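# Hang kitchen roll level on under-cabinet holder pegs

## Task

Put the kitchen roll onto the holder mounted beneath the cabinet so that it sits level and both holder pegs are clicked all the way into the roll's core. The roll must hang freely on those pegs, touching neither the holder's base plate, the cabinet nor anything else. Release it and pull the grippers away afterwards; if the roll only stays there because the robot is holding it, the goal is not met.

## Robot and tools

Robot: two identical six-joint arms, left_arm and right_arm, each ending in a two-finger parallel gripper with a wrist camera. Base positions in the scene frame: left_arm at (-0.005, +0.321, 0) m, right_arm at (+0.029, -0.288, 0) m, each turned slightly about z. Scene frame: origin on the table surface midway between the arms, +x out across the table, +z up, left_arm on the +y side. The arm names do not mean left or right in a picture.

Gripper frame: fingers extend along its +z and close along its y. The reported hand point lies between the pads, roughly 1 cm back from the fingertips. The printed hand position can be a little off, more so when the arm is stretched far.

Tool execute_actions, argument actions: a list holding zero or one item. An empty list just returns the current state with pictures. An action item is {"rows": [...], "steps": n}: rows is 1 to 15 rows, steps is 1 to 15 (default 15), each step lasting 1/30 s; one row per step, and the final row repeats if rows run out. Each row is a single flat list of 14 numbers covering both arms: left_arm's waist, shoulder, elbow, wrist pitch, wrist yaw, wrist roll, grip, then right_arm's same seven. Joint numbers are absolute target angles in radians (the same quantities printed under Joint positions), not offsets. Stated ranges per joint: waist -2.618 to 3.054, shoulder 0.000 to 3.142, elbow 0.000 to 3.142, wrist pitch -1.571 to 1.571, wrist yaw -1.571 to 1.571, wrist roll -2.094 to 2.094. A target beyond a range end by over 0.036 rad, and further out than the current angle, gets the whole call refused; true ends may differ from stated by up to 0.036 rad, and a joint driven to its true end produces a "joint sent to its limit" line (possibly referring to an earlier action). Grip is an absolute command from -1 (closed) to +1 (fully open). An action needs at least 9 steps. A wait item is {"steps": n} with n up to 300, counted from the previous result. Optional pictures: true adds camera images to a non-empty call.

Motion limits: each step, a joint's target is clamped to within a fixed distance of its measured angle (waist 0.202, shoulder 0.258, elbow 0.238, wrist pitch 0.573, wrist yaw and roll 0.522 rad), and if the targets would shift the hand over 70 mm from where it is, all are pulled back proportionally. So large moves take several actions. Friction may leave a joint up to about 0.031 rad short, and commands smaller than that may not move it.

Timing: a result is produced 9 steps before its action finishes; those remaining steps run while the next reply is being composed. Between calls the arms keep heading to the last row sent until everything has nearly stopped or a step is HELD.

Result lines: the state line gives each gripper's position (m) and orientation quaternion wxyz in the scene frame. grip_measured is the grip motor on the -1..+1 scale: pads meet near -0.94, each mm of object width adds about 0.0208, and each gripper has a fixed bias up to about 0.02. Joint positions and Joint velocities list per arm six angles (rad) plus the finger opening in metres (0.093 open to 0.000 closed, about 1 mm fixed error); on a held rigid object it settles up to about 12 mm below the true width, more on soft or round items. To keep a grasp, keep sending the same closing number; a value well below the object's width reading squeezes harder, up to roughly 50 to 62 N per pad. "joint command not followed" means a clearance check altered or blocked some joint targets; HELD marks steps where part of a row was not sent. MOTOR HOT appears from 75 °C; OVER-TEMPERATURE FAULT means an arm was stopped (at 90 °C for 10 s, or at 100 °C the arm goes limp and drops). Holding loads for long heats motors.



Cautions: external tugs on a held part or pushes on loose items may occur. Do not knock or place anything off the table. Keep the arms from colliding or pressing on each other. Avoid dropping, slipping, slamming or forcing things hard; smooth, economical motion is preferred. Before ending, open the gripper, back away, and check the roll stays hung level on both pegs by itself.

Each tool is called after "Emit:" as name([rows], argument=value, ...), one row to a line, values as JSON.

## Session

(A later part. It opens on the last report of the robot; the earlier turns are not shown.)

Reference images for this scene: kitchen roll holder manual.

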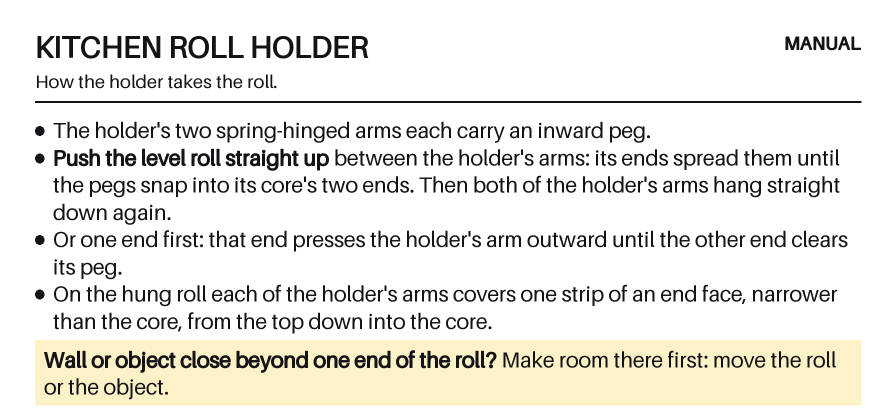

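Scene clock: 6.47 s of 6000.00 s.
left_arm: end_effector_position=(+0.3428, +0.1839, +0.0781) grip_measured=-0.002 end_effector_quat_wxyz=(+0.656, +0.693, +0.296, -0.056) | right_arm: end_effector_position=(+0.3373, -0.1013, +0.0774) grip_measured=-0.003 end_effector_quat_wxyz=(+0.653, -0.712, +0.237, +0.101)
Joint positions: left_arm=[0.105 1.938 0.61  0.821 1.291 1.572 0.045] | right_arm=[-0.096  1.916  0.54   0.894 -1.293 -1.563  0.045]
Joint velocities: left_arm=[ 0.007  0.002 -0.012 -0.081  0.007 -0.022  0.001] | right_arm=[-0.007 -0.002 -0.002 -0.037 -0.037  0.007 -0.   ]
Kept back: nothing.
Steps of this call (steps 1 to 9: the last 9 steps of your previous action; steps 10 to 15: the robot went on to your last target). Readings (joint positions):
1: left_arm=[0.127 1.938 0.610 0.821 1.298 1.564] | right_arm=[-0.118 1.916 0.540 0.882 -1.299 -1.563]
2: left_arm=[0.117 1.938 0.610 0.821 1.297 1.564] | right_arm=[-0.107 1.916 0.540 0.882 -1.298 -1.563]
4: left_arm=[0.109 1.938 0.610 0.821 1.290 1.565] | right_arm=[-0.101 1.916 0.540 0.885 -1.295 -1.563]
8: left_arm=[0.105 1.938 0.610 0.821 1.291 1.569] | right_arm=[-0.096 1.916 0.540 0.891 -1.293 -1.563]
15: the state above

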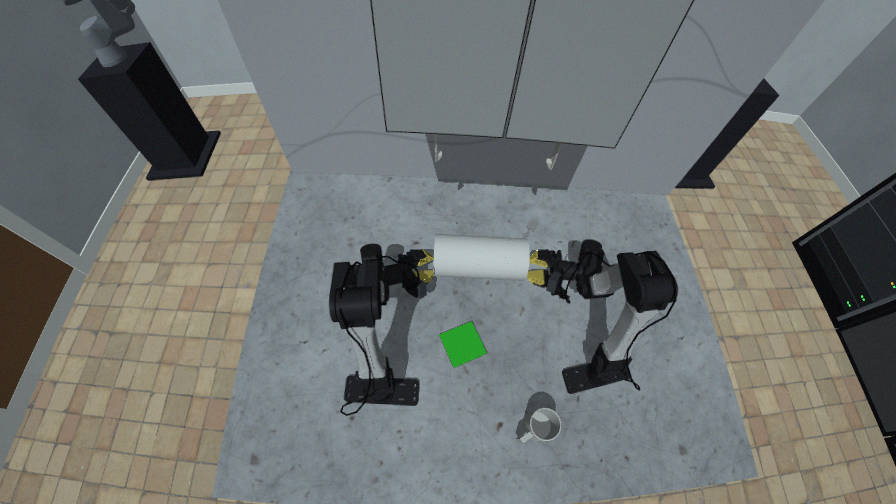

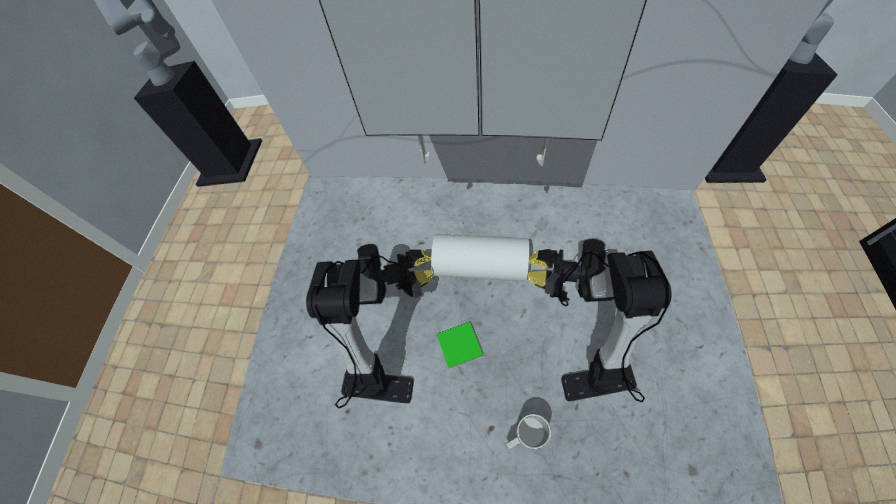

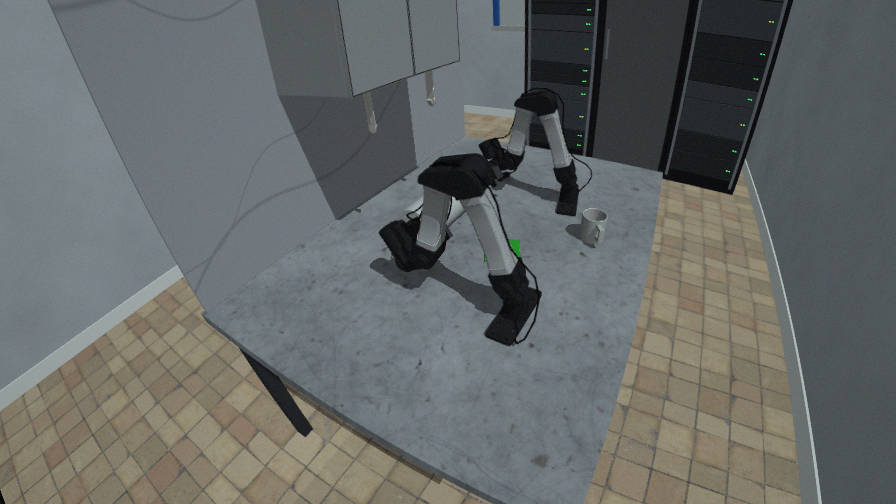

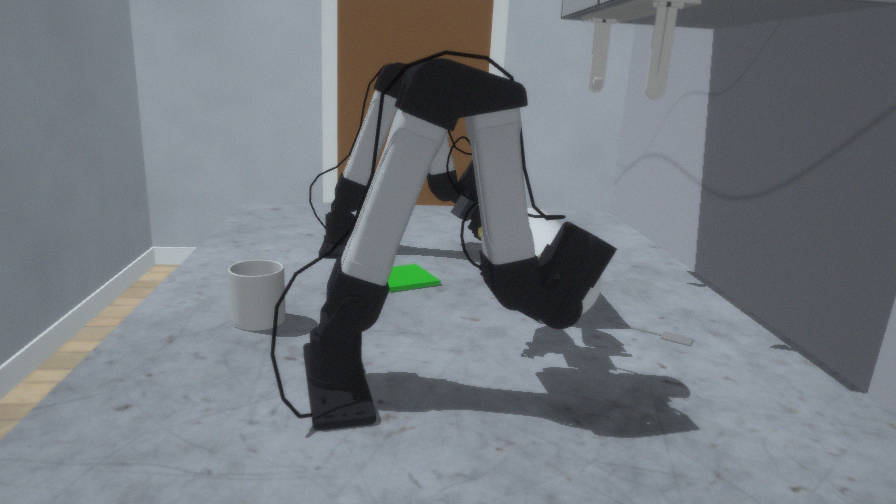

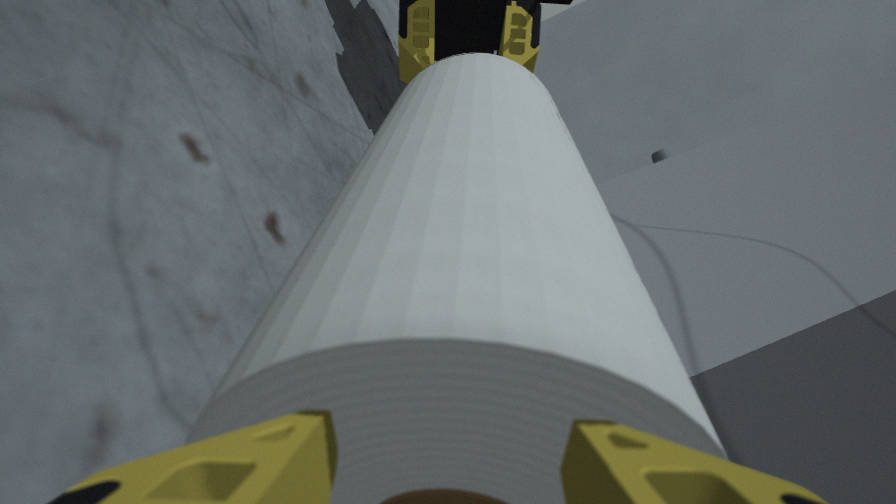

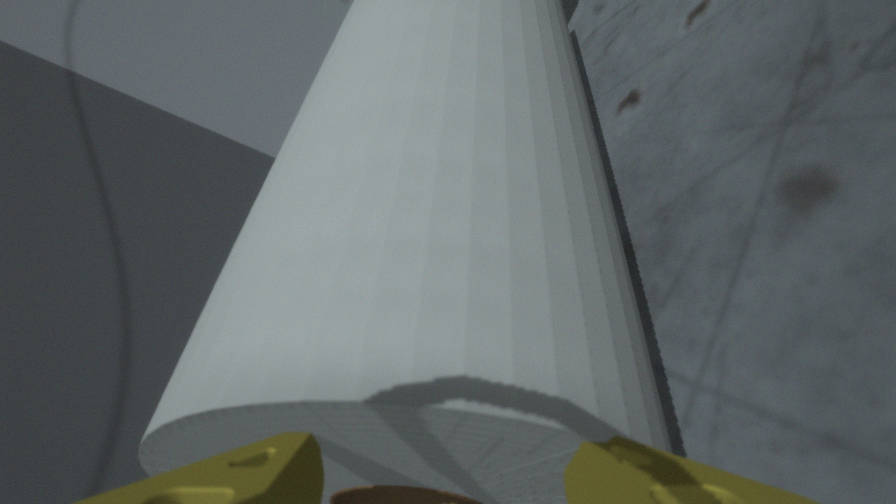

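Emit:
execute_actions([
  {"rows":[[0.028,1.916,0.635,0.824,1.38,1.57,0,-0.021,1.898,0.568,0.893,-1.34,-1.57,0],[0.027,1.912,0.655,0.818,1.38,1.57,0,-0.022,1.891,0.586,0.885,-1.34,-1.57,0],[0.025,1.908,0.68,0.812,1.38,1.57,0,-0.023,1.884,0.609,0.878,-1.34,-1.57,0],[0.023,1.904,0.705,0.806,1.38,1.57,0,-0.024,1.877,0.632,0.87,-1.34,-1.57,0],[0.021,1.9,0.725,0.8,1.38,1.57,0,-0.025,1.87,0.65,0.863,-1.34,-1.57,0],[0.02,1.896,0.745,0.794,1.38,1.57,0,-0.025,1.863,0.668,0.855,-1.34,-1.57,0],[0.018,1.892,0.765,0.788,1.38,1.57,0,-0.026,1.856,0.686,0.848,-1.34,-1.57,0],[0.016,1.888,0.785,0.782,1.38,1.57,0,-0.027,1.849,0.704,0.84,-1.34,-1.57,0],[0.014,1.884,0.805,0.776,1.38,1.57,0,-0.028,1.842,0.722,0.833,-1.34,-1.57,0],[0.013,1.88,0.825,0.77,1.38,1.57,0,-0.029,1.835,0.74,0.825,-1.34,-1.57,0],[0.011,1.876,0.845,0.764,1.38,1.57,0,-0.03,1.828,0.758,0.818,-1.34,-1.57,0],[0.009,1.872,0.865,0.758,1.38,1.57,0,-0.031,1.821,0.776,0.81,-1.34,-1.57,0],[0.007,1.868,0.885,0.752,1.38,1.57,0,-0.032,1.814,0.794,0.803,-1.34,-1.57,0],[0.006,1.864,0.905,0.746,1.38,1.57,0,-0.033,1.807,0.812,0.795,-1.34,-1.57,0],[0.004,1.86,0.925,0.74,1.38,1.57,0,-0.034,1.8,0.83,0.788,-1.34,-1.57,0]]},
])

Emit:
execute_actions([
  {"rows":[[0.002,1.856,0.945,0.734,1.38,1.57,0,-0.034,1.793,0.848,0.78,-1.35,-1.57,0],[0,1.852,0.965,0.728,1.38,1.57,0,-0.035,1.786,0.866,0.773,-1.35,-1.57,0],[-0.001,1.848,0.985,0.722,1.38,1.57,0,-0.036,1.779,0.884,0.765,-1.35,-1.57,0],[-0.003,1.844,1.005,0.716,1.38,1.57,0,-0.037,1.772,0.902,0.758,-1.35,-1.57,0],[-0.005,1.84,1.025,0.71,1.38,1.57,0,-0.038,1.765,0.92,0.75,-1.35,-1.57,0],[-0.006,1.836,1.045,0.704,1.38,1.57,0,-0.039,1.758,0.938,0.743,-1.35,-1.57,0],[-0.008,1.832,1.065,0.698,1.38,1.57,0,-0.04,1.751,0.956,0.735,-1.35,-1.57,0],[-0.01,1.828,1.085,0.692,1.38,1.57,0,-0.041,1.744,0.974,0.728,-1.35,-1.57,0],[-0.012,1.824,1.105,0.686,1.38,1.57,0,-0.042,1.737,0.992,0.72,-1.35,-1.57,0],[-0.013,1.82,1.125,0.68,1.38,1.57,0,-0.043,1.73,1.01,0.713,-1.35,-1.57,0],[-0.015,1.816,1.145,0.674,1.38,1.57,0,-0.043,1.723,1.028,0.705,-1.35,-1.57,0],[-0.017,1.812,1.165,0.668,1.38,1.57,0,-0.044,1.716,1.046,0.698,-1.35,-1.57,0],[-0.019,1.808,1.185,0.662,1.38,1.57,0,-0.045,1.709,1.064,0.69,-1.35,-1.57,0],[-0.02,1.804,1.205,0.656,1.38,1.57,0,-0.046,1.702,1.082,0.683,-1.35,-1.57,0],[-0.022,1.8,1.22,0.65,1.38,1.57,0,-0.047,1.695,1.095,0.675,-1.35,-1.57,0]]},
])

Emit:
execute_actions([
  {"steps":22},
], pictures=true)

Emit:
zoom_image(camera="cam_head_left", region=[390,125,590,225])

Scene clock: 8.37 s of 6000.00 s.
left_arm: end_effector_position=(+0.3602, +0.1836, +0.0889) grip_measured=-0.002 end_effector_quat_wxyz=(+0.657, +0.696, +0.287, -0.041) | right_arm: end_effector_position=(+0.3548, -0.0995, +0.0955) grip_measured=-0.003 end_effector_quat_wxyz=(+0.662, -0.714, +0.216, +0.080)
Joint positions: left_arm=[0.098 1.937 0.676 0.787 1.276 1.573 0.045] | right_arm=[-0.095  1.898  0.607  0.872 -1.293 -1.562  0.045]
Joint velocities: left_arm=[-0.037 -0.037  0.642 -0.095 -0.11  -0.051 -0.   ] | right_arm=[ 0.017 -0.203  0.593 -0.183  0.037 -0.051  0.001]
Steps of this call (steps 1 to 15: the robot went on to your last target; steps 16 to 51: nothing new was sent; steps 52 to 57: the first 6 steps of this action). Readings (joint positions):
52: left_arm=[0.103 1.938 0.610 0.821 1.290 1.572] | right_arm=[-0.096 1.916 0.540 0.894 -1.293 -1.563]
53: left_arm=[0.103 1.938 0.613 0.818 1.290 1.573] | right_arm=[-0.095 1.915 0.543 0.893 -1.293 -1.563]
55: left_arm=[0.101 1.938 0.635 0.801 1.284 1.573] | right_arm=[-0.095 1.910 0.567 0.883 -1.293 -1.563]
57: the state above

Scene clock: 8.87 s of 6000.00 s.
left_arm: end_effector_position=(+0.4276, +0.1846, +0.1919) grip_measured=-0.002 end_effector_quat_wxyz=(+0.685, +0.701, +0.189, +0.071) | right_arm: end_effector_position=(+0.4070, -0.0958, +0.1990) grip_measured=-0.003 end_effector_quat_wxyz=(+0.694, -0.710, +0.116, -0.014)
Joint positions: left_arm=[0.088 1.874 0.988 0.716 1.255 1.573 0.045] | right_arm=[-0.098  1.789  0.881  0.771 -1.308 -1.561  0.045]
Joint velocities: left_arm=[-0.027 -0.129  0.574 -0.212 -0.066 -0.022 -0.001] | right_arm=[-0.032 -0.193  0.486 -0.3   -0.095  0.066  0.   ]
Steps of this call (steps 1 to 9: the last 9 steps of your previous action; steps 10 to 15: the first 6 steps of this action). Readings (joint positions):
10: left_arm=[0.092 1.892 0.888 0.746 1.259 1.573] | right_arm=[-0.095 1.822 0.793 0.811 -1.296 -1.561]
11: left_arm=[0.091 1.889 0.908 0.740 1.258 1.573] | right_arm=[-0.095 1.816 0.811 0.804 -1.298 -1.561]
13: left_arm=[0.090 1.882 0.948 0.728 1.256 1.573] | right_arm=[-0.096 1.802 0.846 0.788 -1.303 -1.561]
15: the state above

Scene clock: 9.60 s of 6000.00 s.
left_arm: end_effector_position=(+0.4466, +0.1797, +0.2822) grip_measured=-0.002 end_effector_quat_wxyz=(+0.697, +0.694, +0.118, +0.136) | right_arm: end_effector_position=(+0.4212, -0.0996, +0.2848) grip_measured=-0.003 end_effector_quat_wxyz=(+0.707, -0.701, +0.052, -0.078)
Joint positions: left_arm=[0.074 1.815 1.204 0.641 1.251 1.566 0.045] | right_arm=[-0.112  1.703  1.074  0.674 -1.323 -1.562  0.045]
Joint velocities: left_arm=[-0.007 -0.002 -0.007 -0.051  0.051 -0.022  0.001] | right_arm=[-0.007 -0.012 -0.002  0.037  0.051  0.051  0.001]
Kept back: nothing.
Steps of this call (steps 1 to 9: the last 9 steps of your previous action; steps 10 to 22: the robot went on to your last target). Readings (joint positions):
1: left_arm=[0.087 1.870 1.008 0.710 1.254 1.573] | right_arm=[-0.100 1.782 0.898 0.763 -1.310 -1.561]
2: left_arm=[0.085 1.866 1.028 0.704 1.254 1.573] | right_arm=[-0.101 1.775 0.916 0.756 -1.311 -1.561]
4: left_arm=[0.082 1.858 1.068 0.692 1.253 1.572] | right_arm=[-0.104 1.762 0.952 0.740 -1.314 -1.561]
8: left_arm=[0.078 1.841 1.148 0.668 1.253 1.570] | right_arm=[-0.108 1.734 1.023 0.709 -1.318 -1.561]
22: the state above

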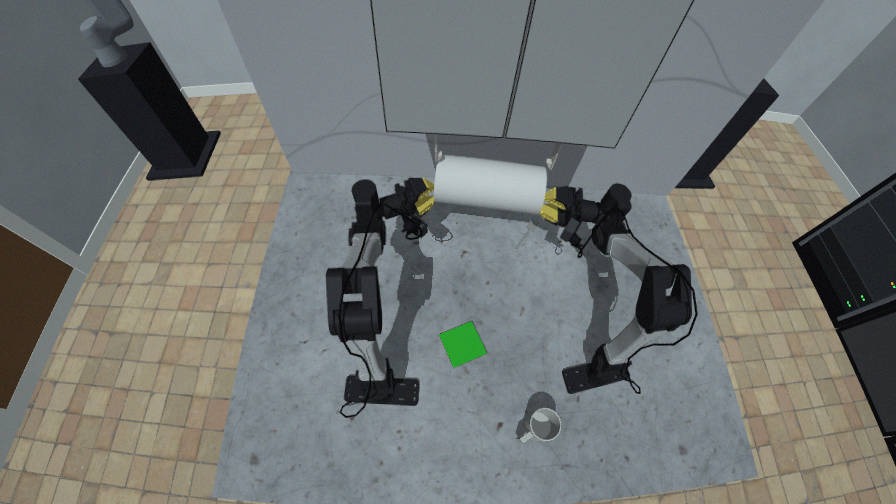

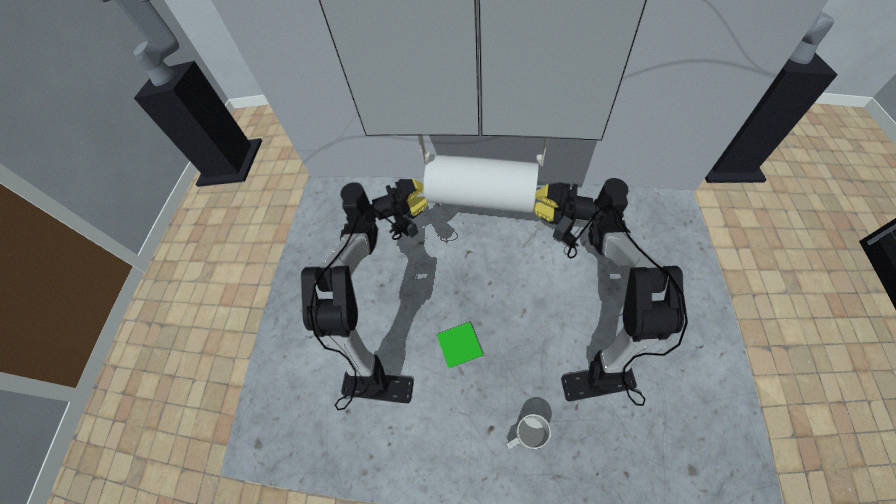

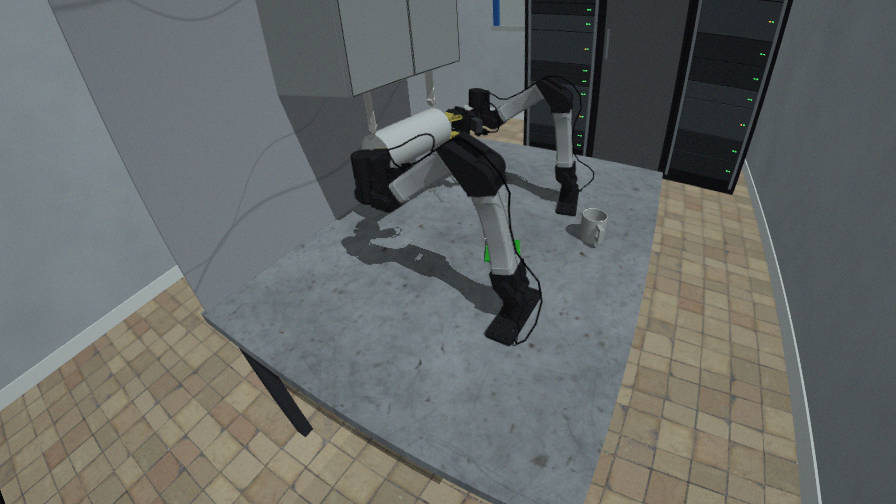

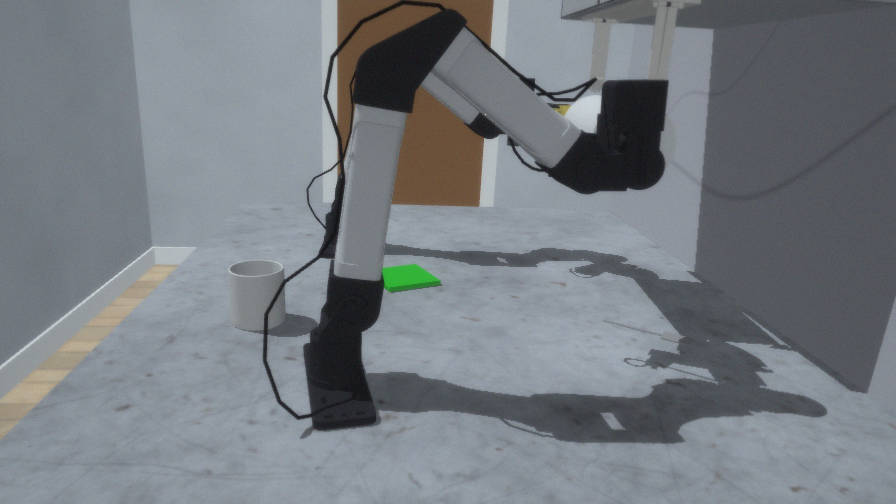

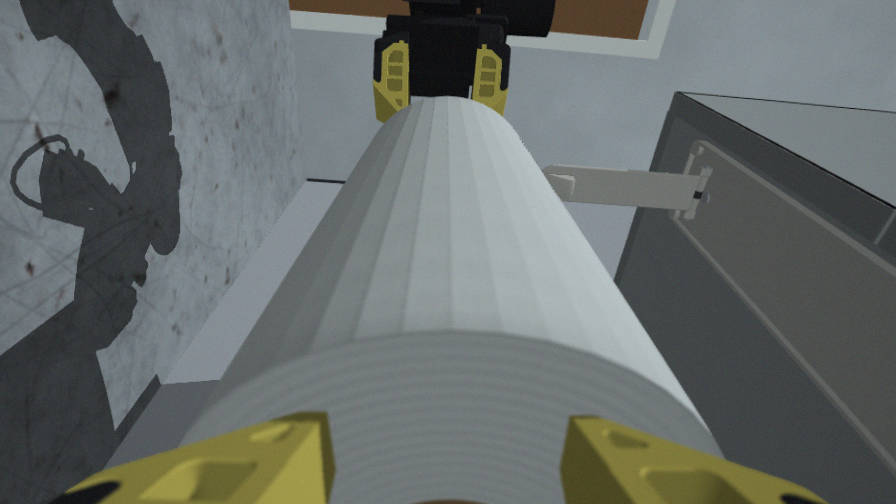

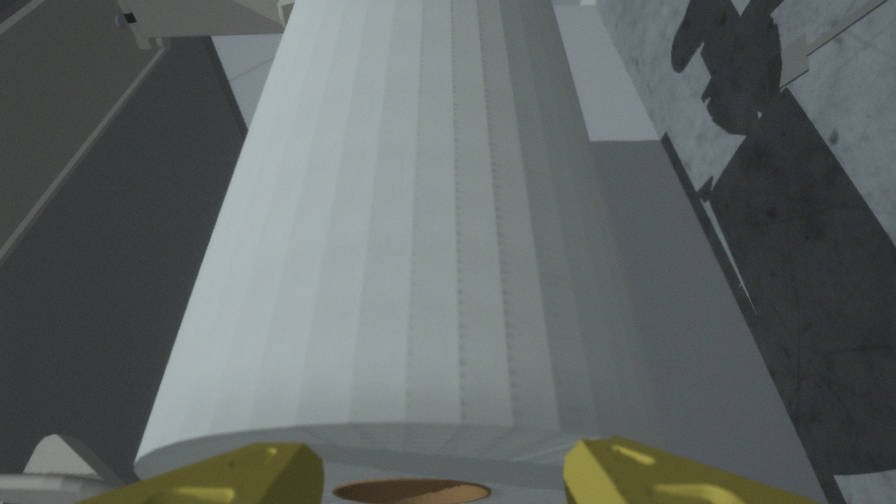

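Region (390, 125, 590, 225) of cam_head_left's 896x504 image, scaled by 2.520, with more detail than that image has.

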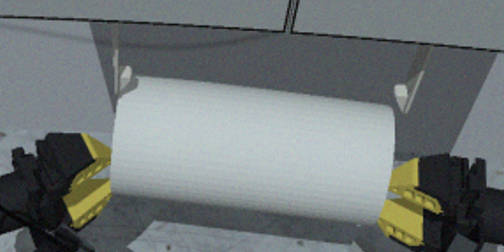

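Emit:
execute_actions([
  {"rows":[[-0.027,1.81,1.22,0.65,1.37,1.57,0,-0.047,1.7,1.09,0.67,-1.33,-1.57,0],[-0.032,1.81,1.22,0.65,1.37,1.57,0,-0.047,1.7,1.09,0.67,-1.32,-1.57,0],[-0.037,1.81,1.22,0.65,1.36,1.57,0,-0.047,1.7,1.09,0.67,-1.31,-1.57,0],[-0.042,1.81,1.22,0.65,1.36,1.57,0,-0.047,1.7,1.09,0.67,-1.3,-1.57,0],[-0.045,1.81,1.22,0.65,1.35,1.57,0,-0.047,1.7,1.09,0.67,-1.29,-1.57,0],[-0.045,1.81,1.22,0.65,1.35,1.57,0,-0.047,1.7,1.09,0.67,-1.28,-1.57,0]]},
])

Emit:
execute_actions([
  {"steps":25},
], pictures=true)

Emit:
zoom_image(camera="cam_head_left", region=[390,125,590,225])

Scene clock: 10.60 s of 6000.00 s.
left_arm: end_effector_position=(+0.4486, +0.1764, +0.2817) grip_measured=-0.002 end_effector_quat_wxyz=(+0.697, +0.693, +0.123, +0.138) | right_arm: end_effector_position=(+0.4268, -0.1025, +0.2843) grip_measured=-0.003 end_effector_quat_wxyz=(+0.705, -0.700, +0.066, -0.087)
Joint positions: left_arm=[0.064 1.815 1.204 0.637 1.229 1.566 0.045] | right_arm=[-0.117  1.703  1.074  0.668 -1.295 -1.563  0.045]
Joint velocities: left_arm=[-0.061  0.012 -0.007 -0.037 -0.095 -0.051  0.   ] | right_arm=[-0.046 -0.012  0.002 -0.007  0.256  0.051 -0.001]
Steps of this call (steps 1 to 24: the robot went on to your last target; steps 25 to 30: the first 6 steps of this action). Readings (joint positions):
25: left_arm=[0.074 1.815 1.204 0.638 1.251 1.566] | right_arm=[-0.112 1.703 1.074 0.670 -1.322 -1.562]
26: left_arm=[0.073 1.815 1.204 0.638 1.248 1.566] | right_arm=[-0.112 1.703 1.074 0.670 -1.320 -1.562]
28: left_arm=[0.069 1.815 1.204 0.637 1.240 1.566] | right_arm=[-0.114 1.703 1.074 0.669 -1.311 -1.563]
30: the state above

Scene clock: 11.43 s of 6000.00 s.
left_arm: end_effector_position=(+0.4488, +0.1733, +0.2816) grip_measured=-0.002 end_effector_quat_wxyz=(+0.697, +0.693, +0.124, +0.138) | right_arm: end_effector_position=(+0.4376, -0.1066, +0.2846) grip_measured=-0.003 end_effector_quat_wxyz=(+0.703, -0.697, +0.089, -0.110)
Joint positions: left_arm=[0.056 1.815 1.204 0.636 1.22  1.566 0.045] | right_arm=[-0.121  1.703  1.074  0.667 -1.233 -1.564  0.045]
Joint velocities: left_arm=[-0.007 -0.012  0.012 -0.022 -0.007  0.051 -0.001] | right_arm=[-0.017  0.012 -0.012 -0.022  0.066 -0.007 -0.   ]
Kept back: nothing.
Steps of this call (steps 1 to 9: the last 9 steps of your previous action; steps 10 to 25: the robot went on to your last target). Readings (joint positions):
1: left_arm=[0.061 1.815 1.204 0.636 1.226 1.566] | right_arm=[-0.119 1.703 1.074 0.668 -1.286 -1.563]
2: left_arm=[0.060 1.815 1.204 0.636 1.223 1.566] | right_arm=[-0.120 1.703 1.074 0.668 -1.279 -1.563]
4: left_arm=[0.058 1.815 1.204 0.636 1.221 1.566] | right_arm=[-0.121 1.703 1.074 0.668 -1.266 -1.563]
8: left_arm=[0.057 1.815 1.204 0.636 1.220 1.566] | right_arm=[-0.121 1.703 1.074 0.667 -1.251 -1.563]
25: the state above

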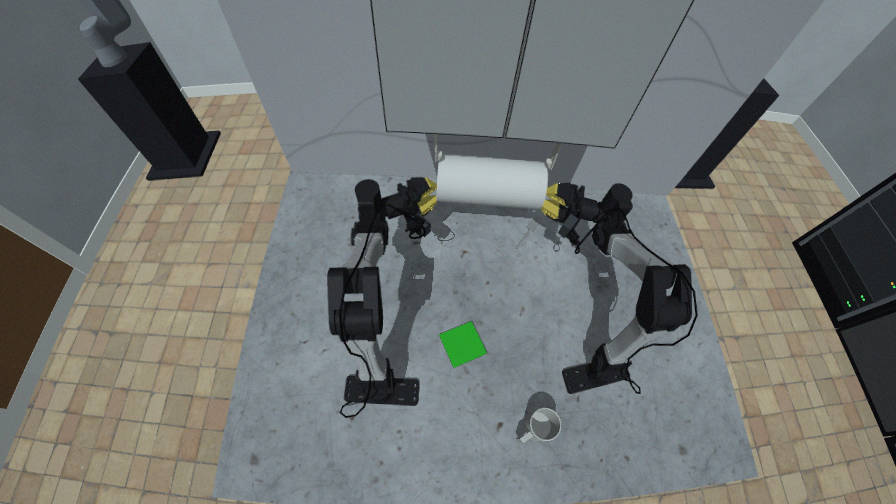

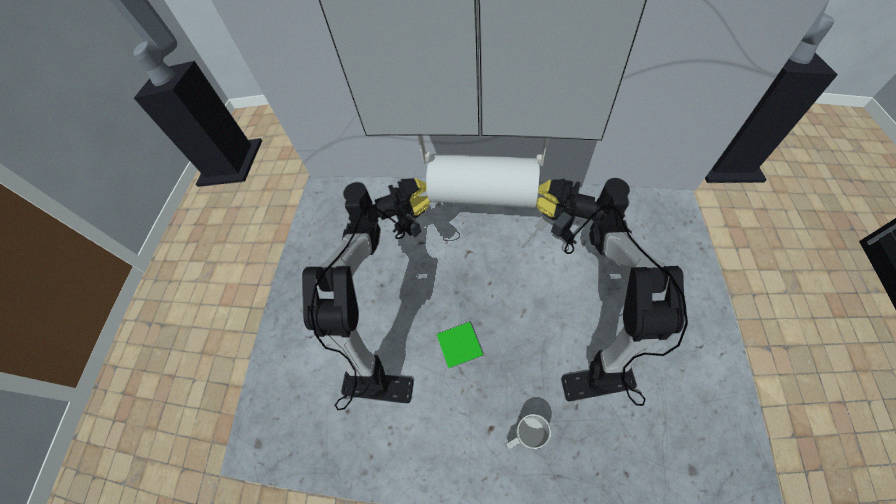

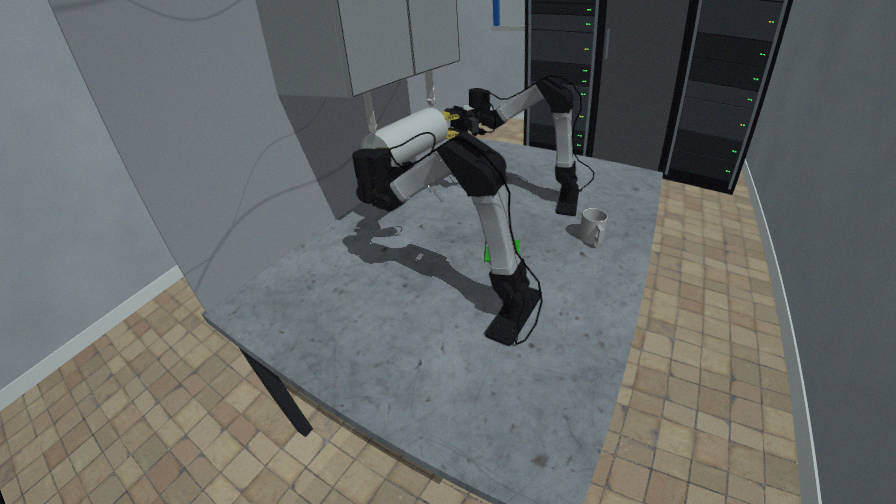

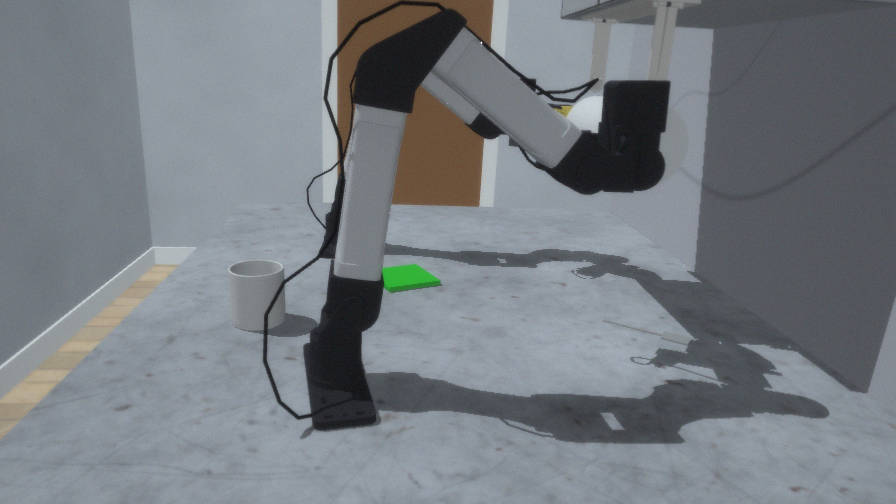

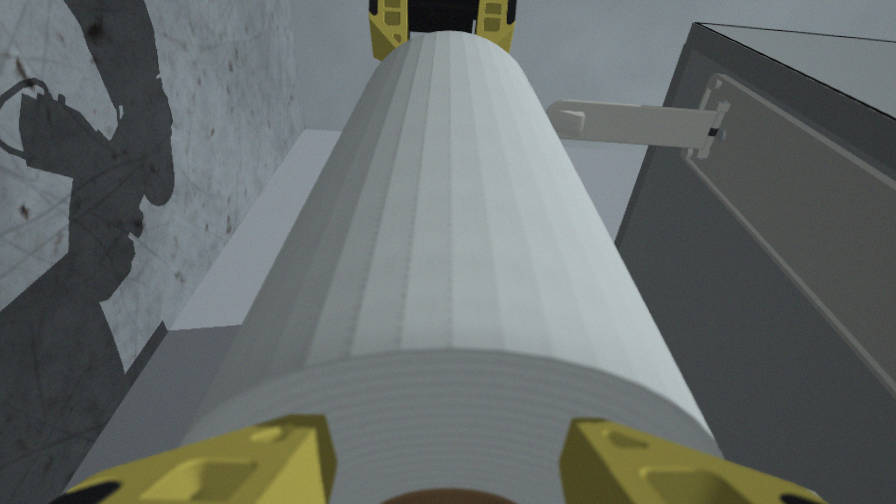

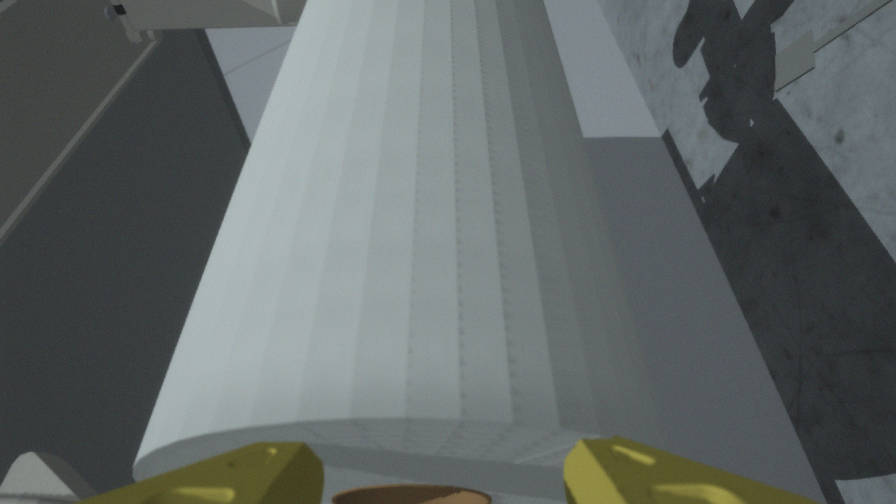

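Region (390, 125, 590, 225) of cam_head_left's 896x504 image, scaled by 2.520, with more detail than that image has.

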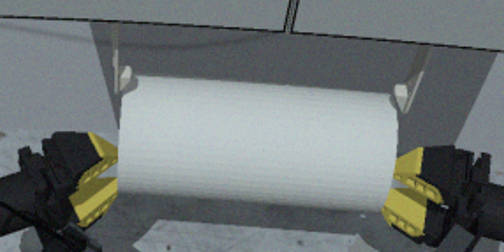

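Emit:
execute_actions([
  {"rows":[[-0.05,1.785,1.241,0.65,1.36,1.57,0,-0.035,1.68,1.112,0.68,-1.29,-1.57,0],[-0.05,1.78,1.252,0.64,1.36,1.57,0,-0.035,1.677,1.124,0.67,-1.29,-1.57,0],[-0.05,1.776,1.263,0.63,1.36,1.57,0,-0.035,1.674,1.136,0.658,-1.29,-1.57,0],[-0.05,1.772,1.274,0.618,1.36,1.57,0,-0.035,1.671,1.148,0.645,-1.29,-1.57,0],[-0.05,1.768,1.285,0.605,1.36,1.57,0,-0.035,1.668,1.16,0.632,-1.29,-1.57,0],[-0.05,1.764,1.296,0.592,1.36,1.57,0,-0.035,1.665,1.172,0.618,-1.29,-1.57,0],[-0.05,1.76,1.307,0.579,1.36,1.57,0,-0.035,1.662,1.184,0.604,-1.29,-1.57,0],[-0.05,1.756,1.318,0.566,1.36,1.57,0,-0.035,1.659,1.196,0.59,-1.29,-1.57,0],[-0.05,1.752,1.329,0.552,1.36,1.57,0,-0.035,1.656,1.208,0.576,-1.29,-1.57,0],[-0.05,1.748,1.34,0.538,1.36,1.57,0,-0.035,1.654,1.22,0.562,-1.29,-1.57,0],[-0.05,1.744,1.351,0.524,1.36,1.57,0,-0.035,1.652,1.232,0.547,-1.29,-1.57,0],[-0.05,1.74,1.362,0.51,1.36,1.57,0,-0.035,1.65,1.244,0.532,-1.29,-1.57,0],[-0.05,1.737,1.373,0.495,1.36,1.57,0,-0.035,1.648,1.256,0.517,-1.29,-1.57,0],[-0.05,1.734,1.384,0.48,1.36,1.57,0,-0.035,1.646,1.268,0.501,-1.29,-1.57,0],[-0.05,1.731,1.395,0.465,1.36,1.57,0,-0.035,1.644,1.28,0.485,-1.29,-1.57,0]]},
])

Emit:
execute_actions([
  {"rows":[[-0.05,1.728,1.406,0.45,1.36,1.57,0,-0.035,1.642,1.292,0.469,-1.29,-1.57,0],[-0.05,1.725,1.417,0.434,1.36,1.57,0,-0.035,1.64,1.304,0.453,-1.29,-1.57,0],[-0.05,1.723,1.428,0.418,1.36,1.57,0,-0.035,1.639,1.316,0.437,-1.29,-1.57,0],[-0.05,1.721,1.439,0.402,1.36,1.57,0,-0.035,1.638,1.328,0.421,-1.29,-1.57,0],[-0.05,1.719,1.45,0.386,1.36,1.57,0,-0.035,1.637,1.34,0.405,-1.29,-1.57,0],[-0.05,1.717,1.46,0.37,1.36,1.57,0,-0.035,1.636,1.352,0.389,-1.29,-1.57,0],[-0.05,1.715,1.47,0.355,1.36,1.57,0,-0.035,1.635,1.364,0.373,-1.29,-1.57,0],[-0.05,1.714,1.48,0.34,1.36,1.57,0,-0.035,1.635,1.376,0.357,-1.29,-1.57,0],[-0.05,1.713,1.49,0.325,1.36,1.57,0,-0.035,1.635,1.388,0.341,-1.29,-1.57,0],[-0.05,1.712,1.5,0.31,1.36,1.57,0,-0.035,1.635,1.4,0.325,-1.29,-1.57,0]]},
])

Emit:
execute_actions([
  {"steps":18},
], pictures=true)

Scene clock: 13.80 s of 6000.00 s.
left_arm: end_effector_position=(+0.4510, +0.1728, +0.2951) grip_measured=-0.002 end_effector_quat_wxyz=(+0.697, +0.692, +0.118, +0.143) | right_arm: end_effector_position=(+0.4411, -0.1065, +0.2984) grip_measured=-0.003 end_effector_quat_wxyz=(+0.704, -0.695, +0.083, -0.118)
Joint positions: left_arm=[0.055 1.809 1.245 0.603 1.221 1.566 0.045] | right_arm=[-0.121  1.699  1.118  0.638 -1.231 -1.564  0.045]
Joint velocities: left_arm=[ 0.012 -0.11   0.325 -0.168  0.007 -0.007 -0.   ] | right_arm=[-0.007 -0.105  0.344 -0.227  0.066 -0.037 -0.001]
Steps of this call (steps 1 to 15: the robot went on to your last target; steps 16 to 65: nothing new was sent; steps 66 to 71: the first 6 steps of this action). Readings (joint positions):
66: left_arm=[0.055 1.815 1.204 0.636 1.221 1.566] | right_arm=[-0.121 1.703 1.074 0.667 -1.231 -1.564]
67: left_arm=[0.055 1.815 1.207 0.632 1.221 1.566] | right_arm=[-0.121 1.703 1.077 0.665 -1.231 -1.564]
69: left_arm=[0.055 1.814 1.223 0.619 1.221 1.566] | right_arm=[-0.121 1.703 1.093 0.653 -1.231 -1.564]
71: the state above

Scene clock: 14.30 s of 6000.00 s.
left_arm: end_effector_position=(+0.4502, +0.1727, +0.3475) grip_measured=-0.002 end_effector_quat_wxyz=(+0.697, +0.692, +0.121, +0.139) | right_arm: end_effector_position=(+0.4445, -0.1063, +0.3515) grip_measured=-0.003 end_effector_quat_wxyz=(+0.704, -0.696, +0.084, -0.116)
Joint positions: left_arm=[0.055 1.762 1.404 0.391 1.222 1.562 0.045] | right_arm=[-0.121  1.665  1.298  0.42  -1.232 -1.563  0.045]
Joint velocities: left_arm=[ 0.017 -0.203  0.393 -0.359 -0.022  0.007  0.001] | right_arm=[ 0.012 -0.095  0.408 -0.3    0.022  0.007 -0.001]
Steps of this call (steps 1 to 9: the last 9 steps of your previous action; steps 10 to 15: the first 6 steps of this action). Readings (joint positions):
10: left_arm=[0.055 1.787 1.337 0.446 1.224 1.562] | right_arm=[-0.121 1.684 1.229 0.485 -1.232 -1.563]
11: left_arm=[0.055 1.785 1.349 0.435 1.223 1.562] | right_arm=[-0.121 1.680 1.243 0.471 -1.232 -1.563]
13: left_arm=[0.055 1.776 1.376 0.414 1.222 1.562] | right_arm=[-0.121 1.672 1.270 0.445 -1.232 -1.563]
15: the state above

Scene clock: 14.90 s of 6000.00 s.
left_arm: end_effector_position=(+0.4434, +0.1724, +0.3751) grip_measured=-0.002 end_effector_quat_wxyz=(+0.698, +0.692, +0.119, +0.140) | right_arm: end_effector_position=(+0.4424, -0.1067, +0.3764) grip_measured=-0.003 end_effector_quat_wxyz=(+0.704, -0.695, +0.084, -0.119)
Joint positions: left_arm=[0.055 1.731 1.475 0.294 1.224 1.562 0.045] | right_arm=[-0.121  1.647  1.376  0.328 -1.228 -1.565  0.045]
Joint velocities: left_arm=[-0.012 -0.022  0.002 -0.081 -0.037 -0.022 -0.   ] | right_arm=[-0.007  0.007  0.002  0.007  0.066 -0.037 -0.   ]
Kept back: nothing.
Steps of this call (steps 1 to 9: the last 9 steps of your previous action; steps 10 to 18: the robot went on to your last target). Readings (joint positions):
1: left_arm=[0.055 1.756 1.418 0.379 1.222 1.562] | right_arm=[-0.121 1.662 1.311 0.408 -1.231 -1.563]
2: left_arm=[0.055 1.750 1.430 0.366 1.222 1.562] | right_arm=[-0.121 1.660 1.325 0.396 -1.231 -1.563]
4: left_arm=[0.055 1.742 1.454 0.344 1.224 1.562] | right_arm=[-0.121 1.656 1.353 0.375 -1.230 -1.564]
8: left_arm=[0.055 1.731 1.475 0.320 1.224 1.562] | right_arm=[-0.121 1.647 1.376 0.347 -1.229 -1.565]
18: the state above

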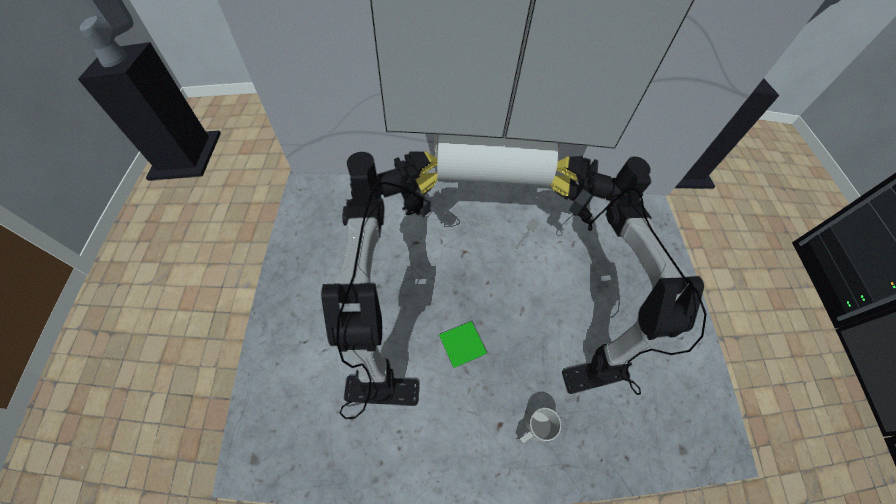

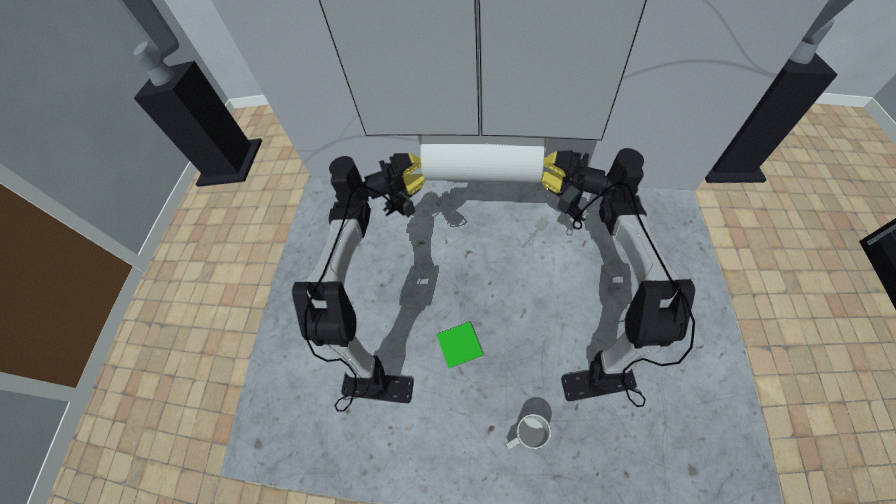

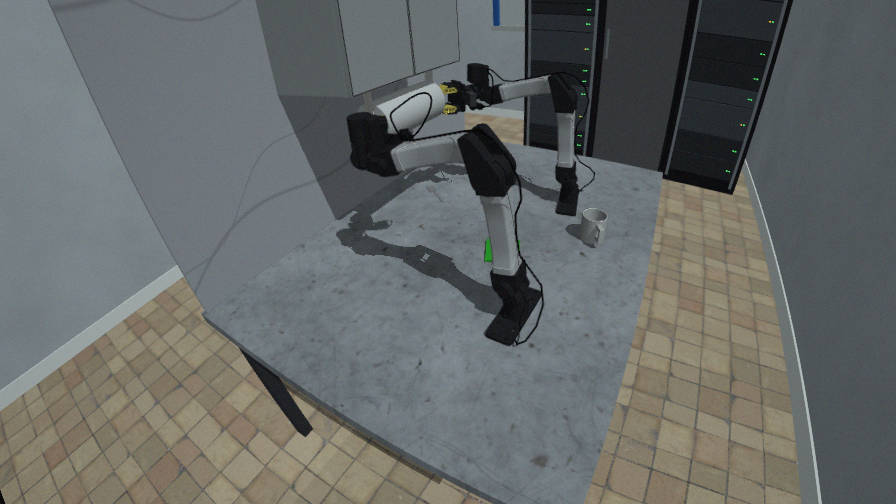

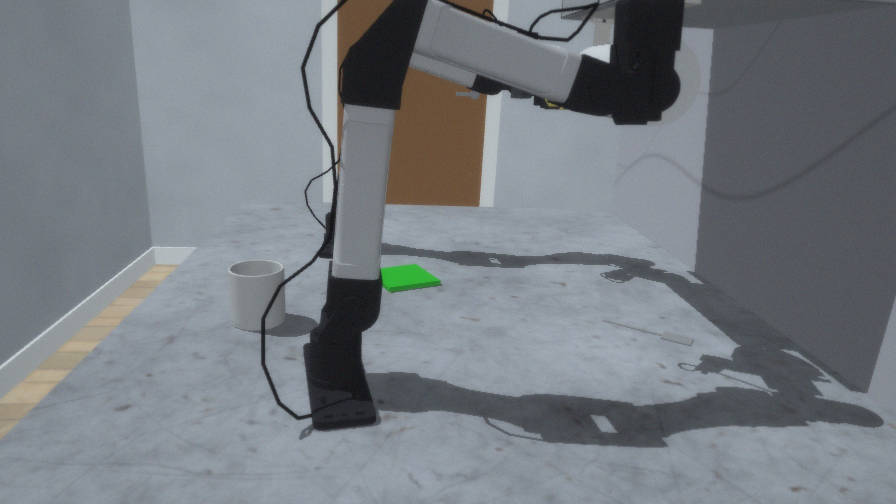

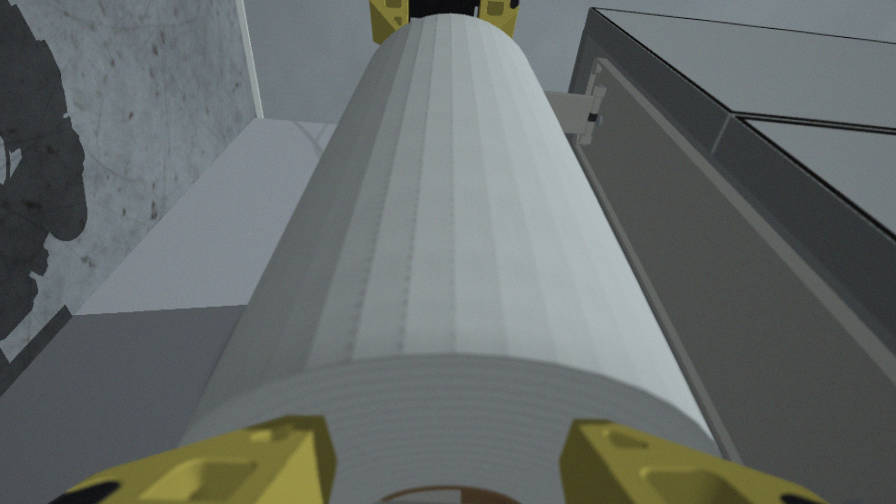

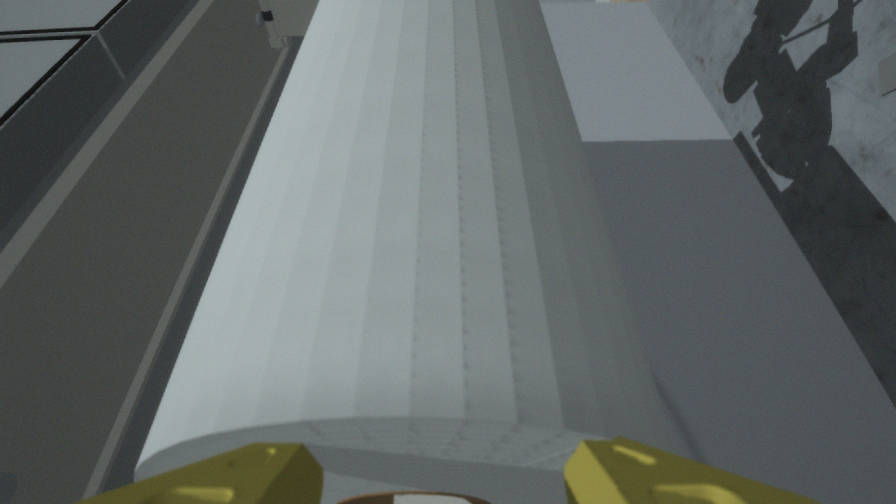

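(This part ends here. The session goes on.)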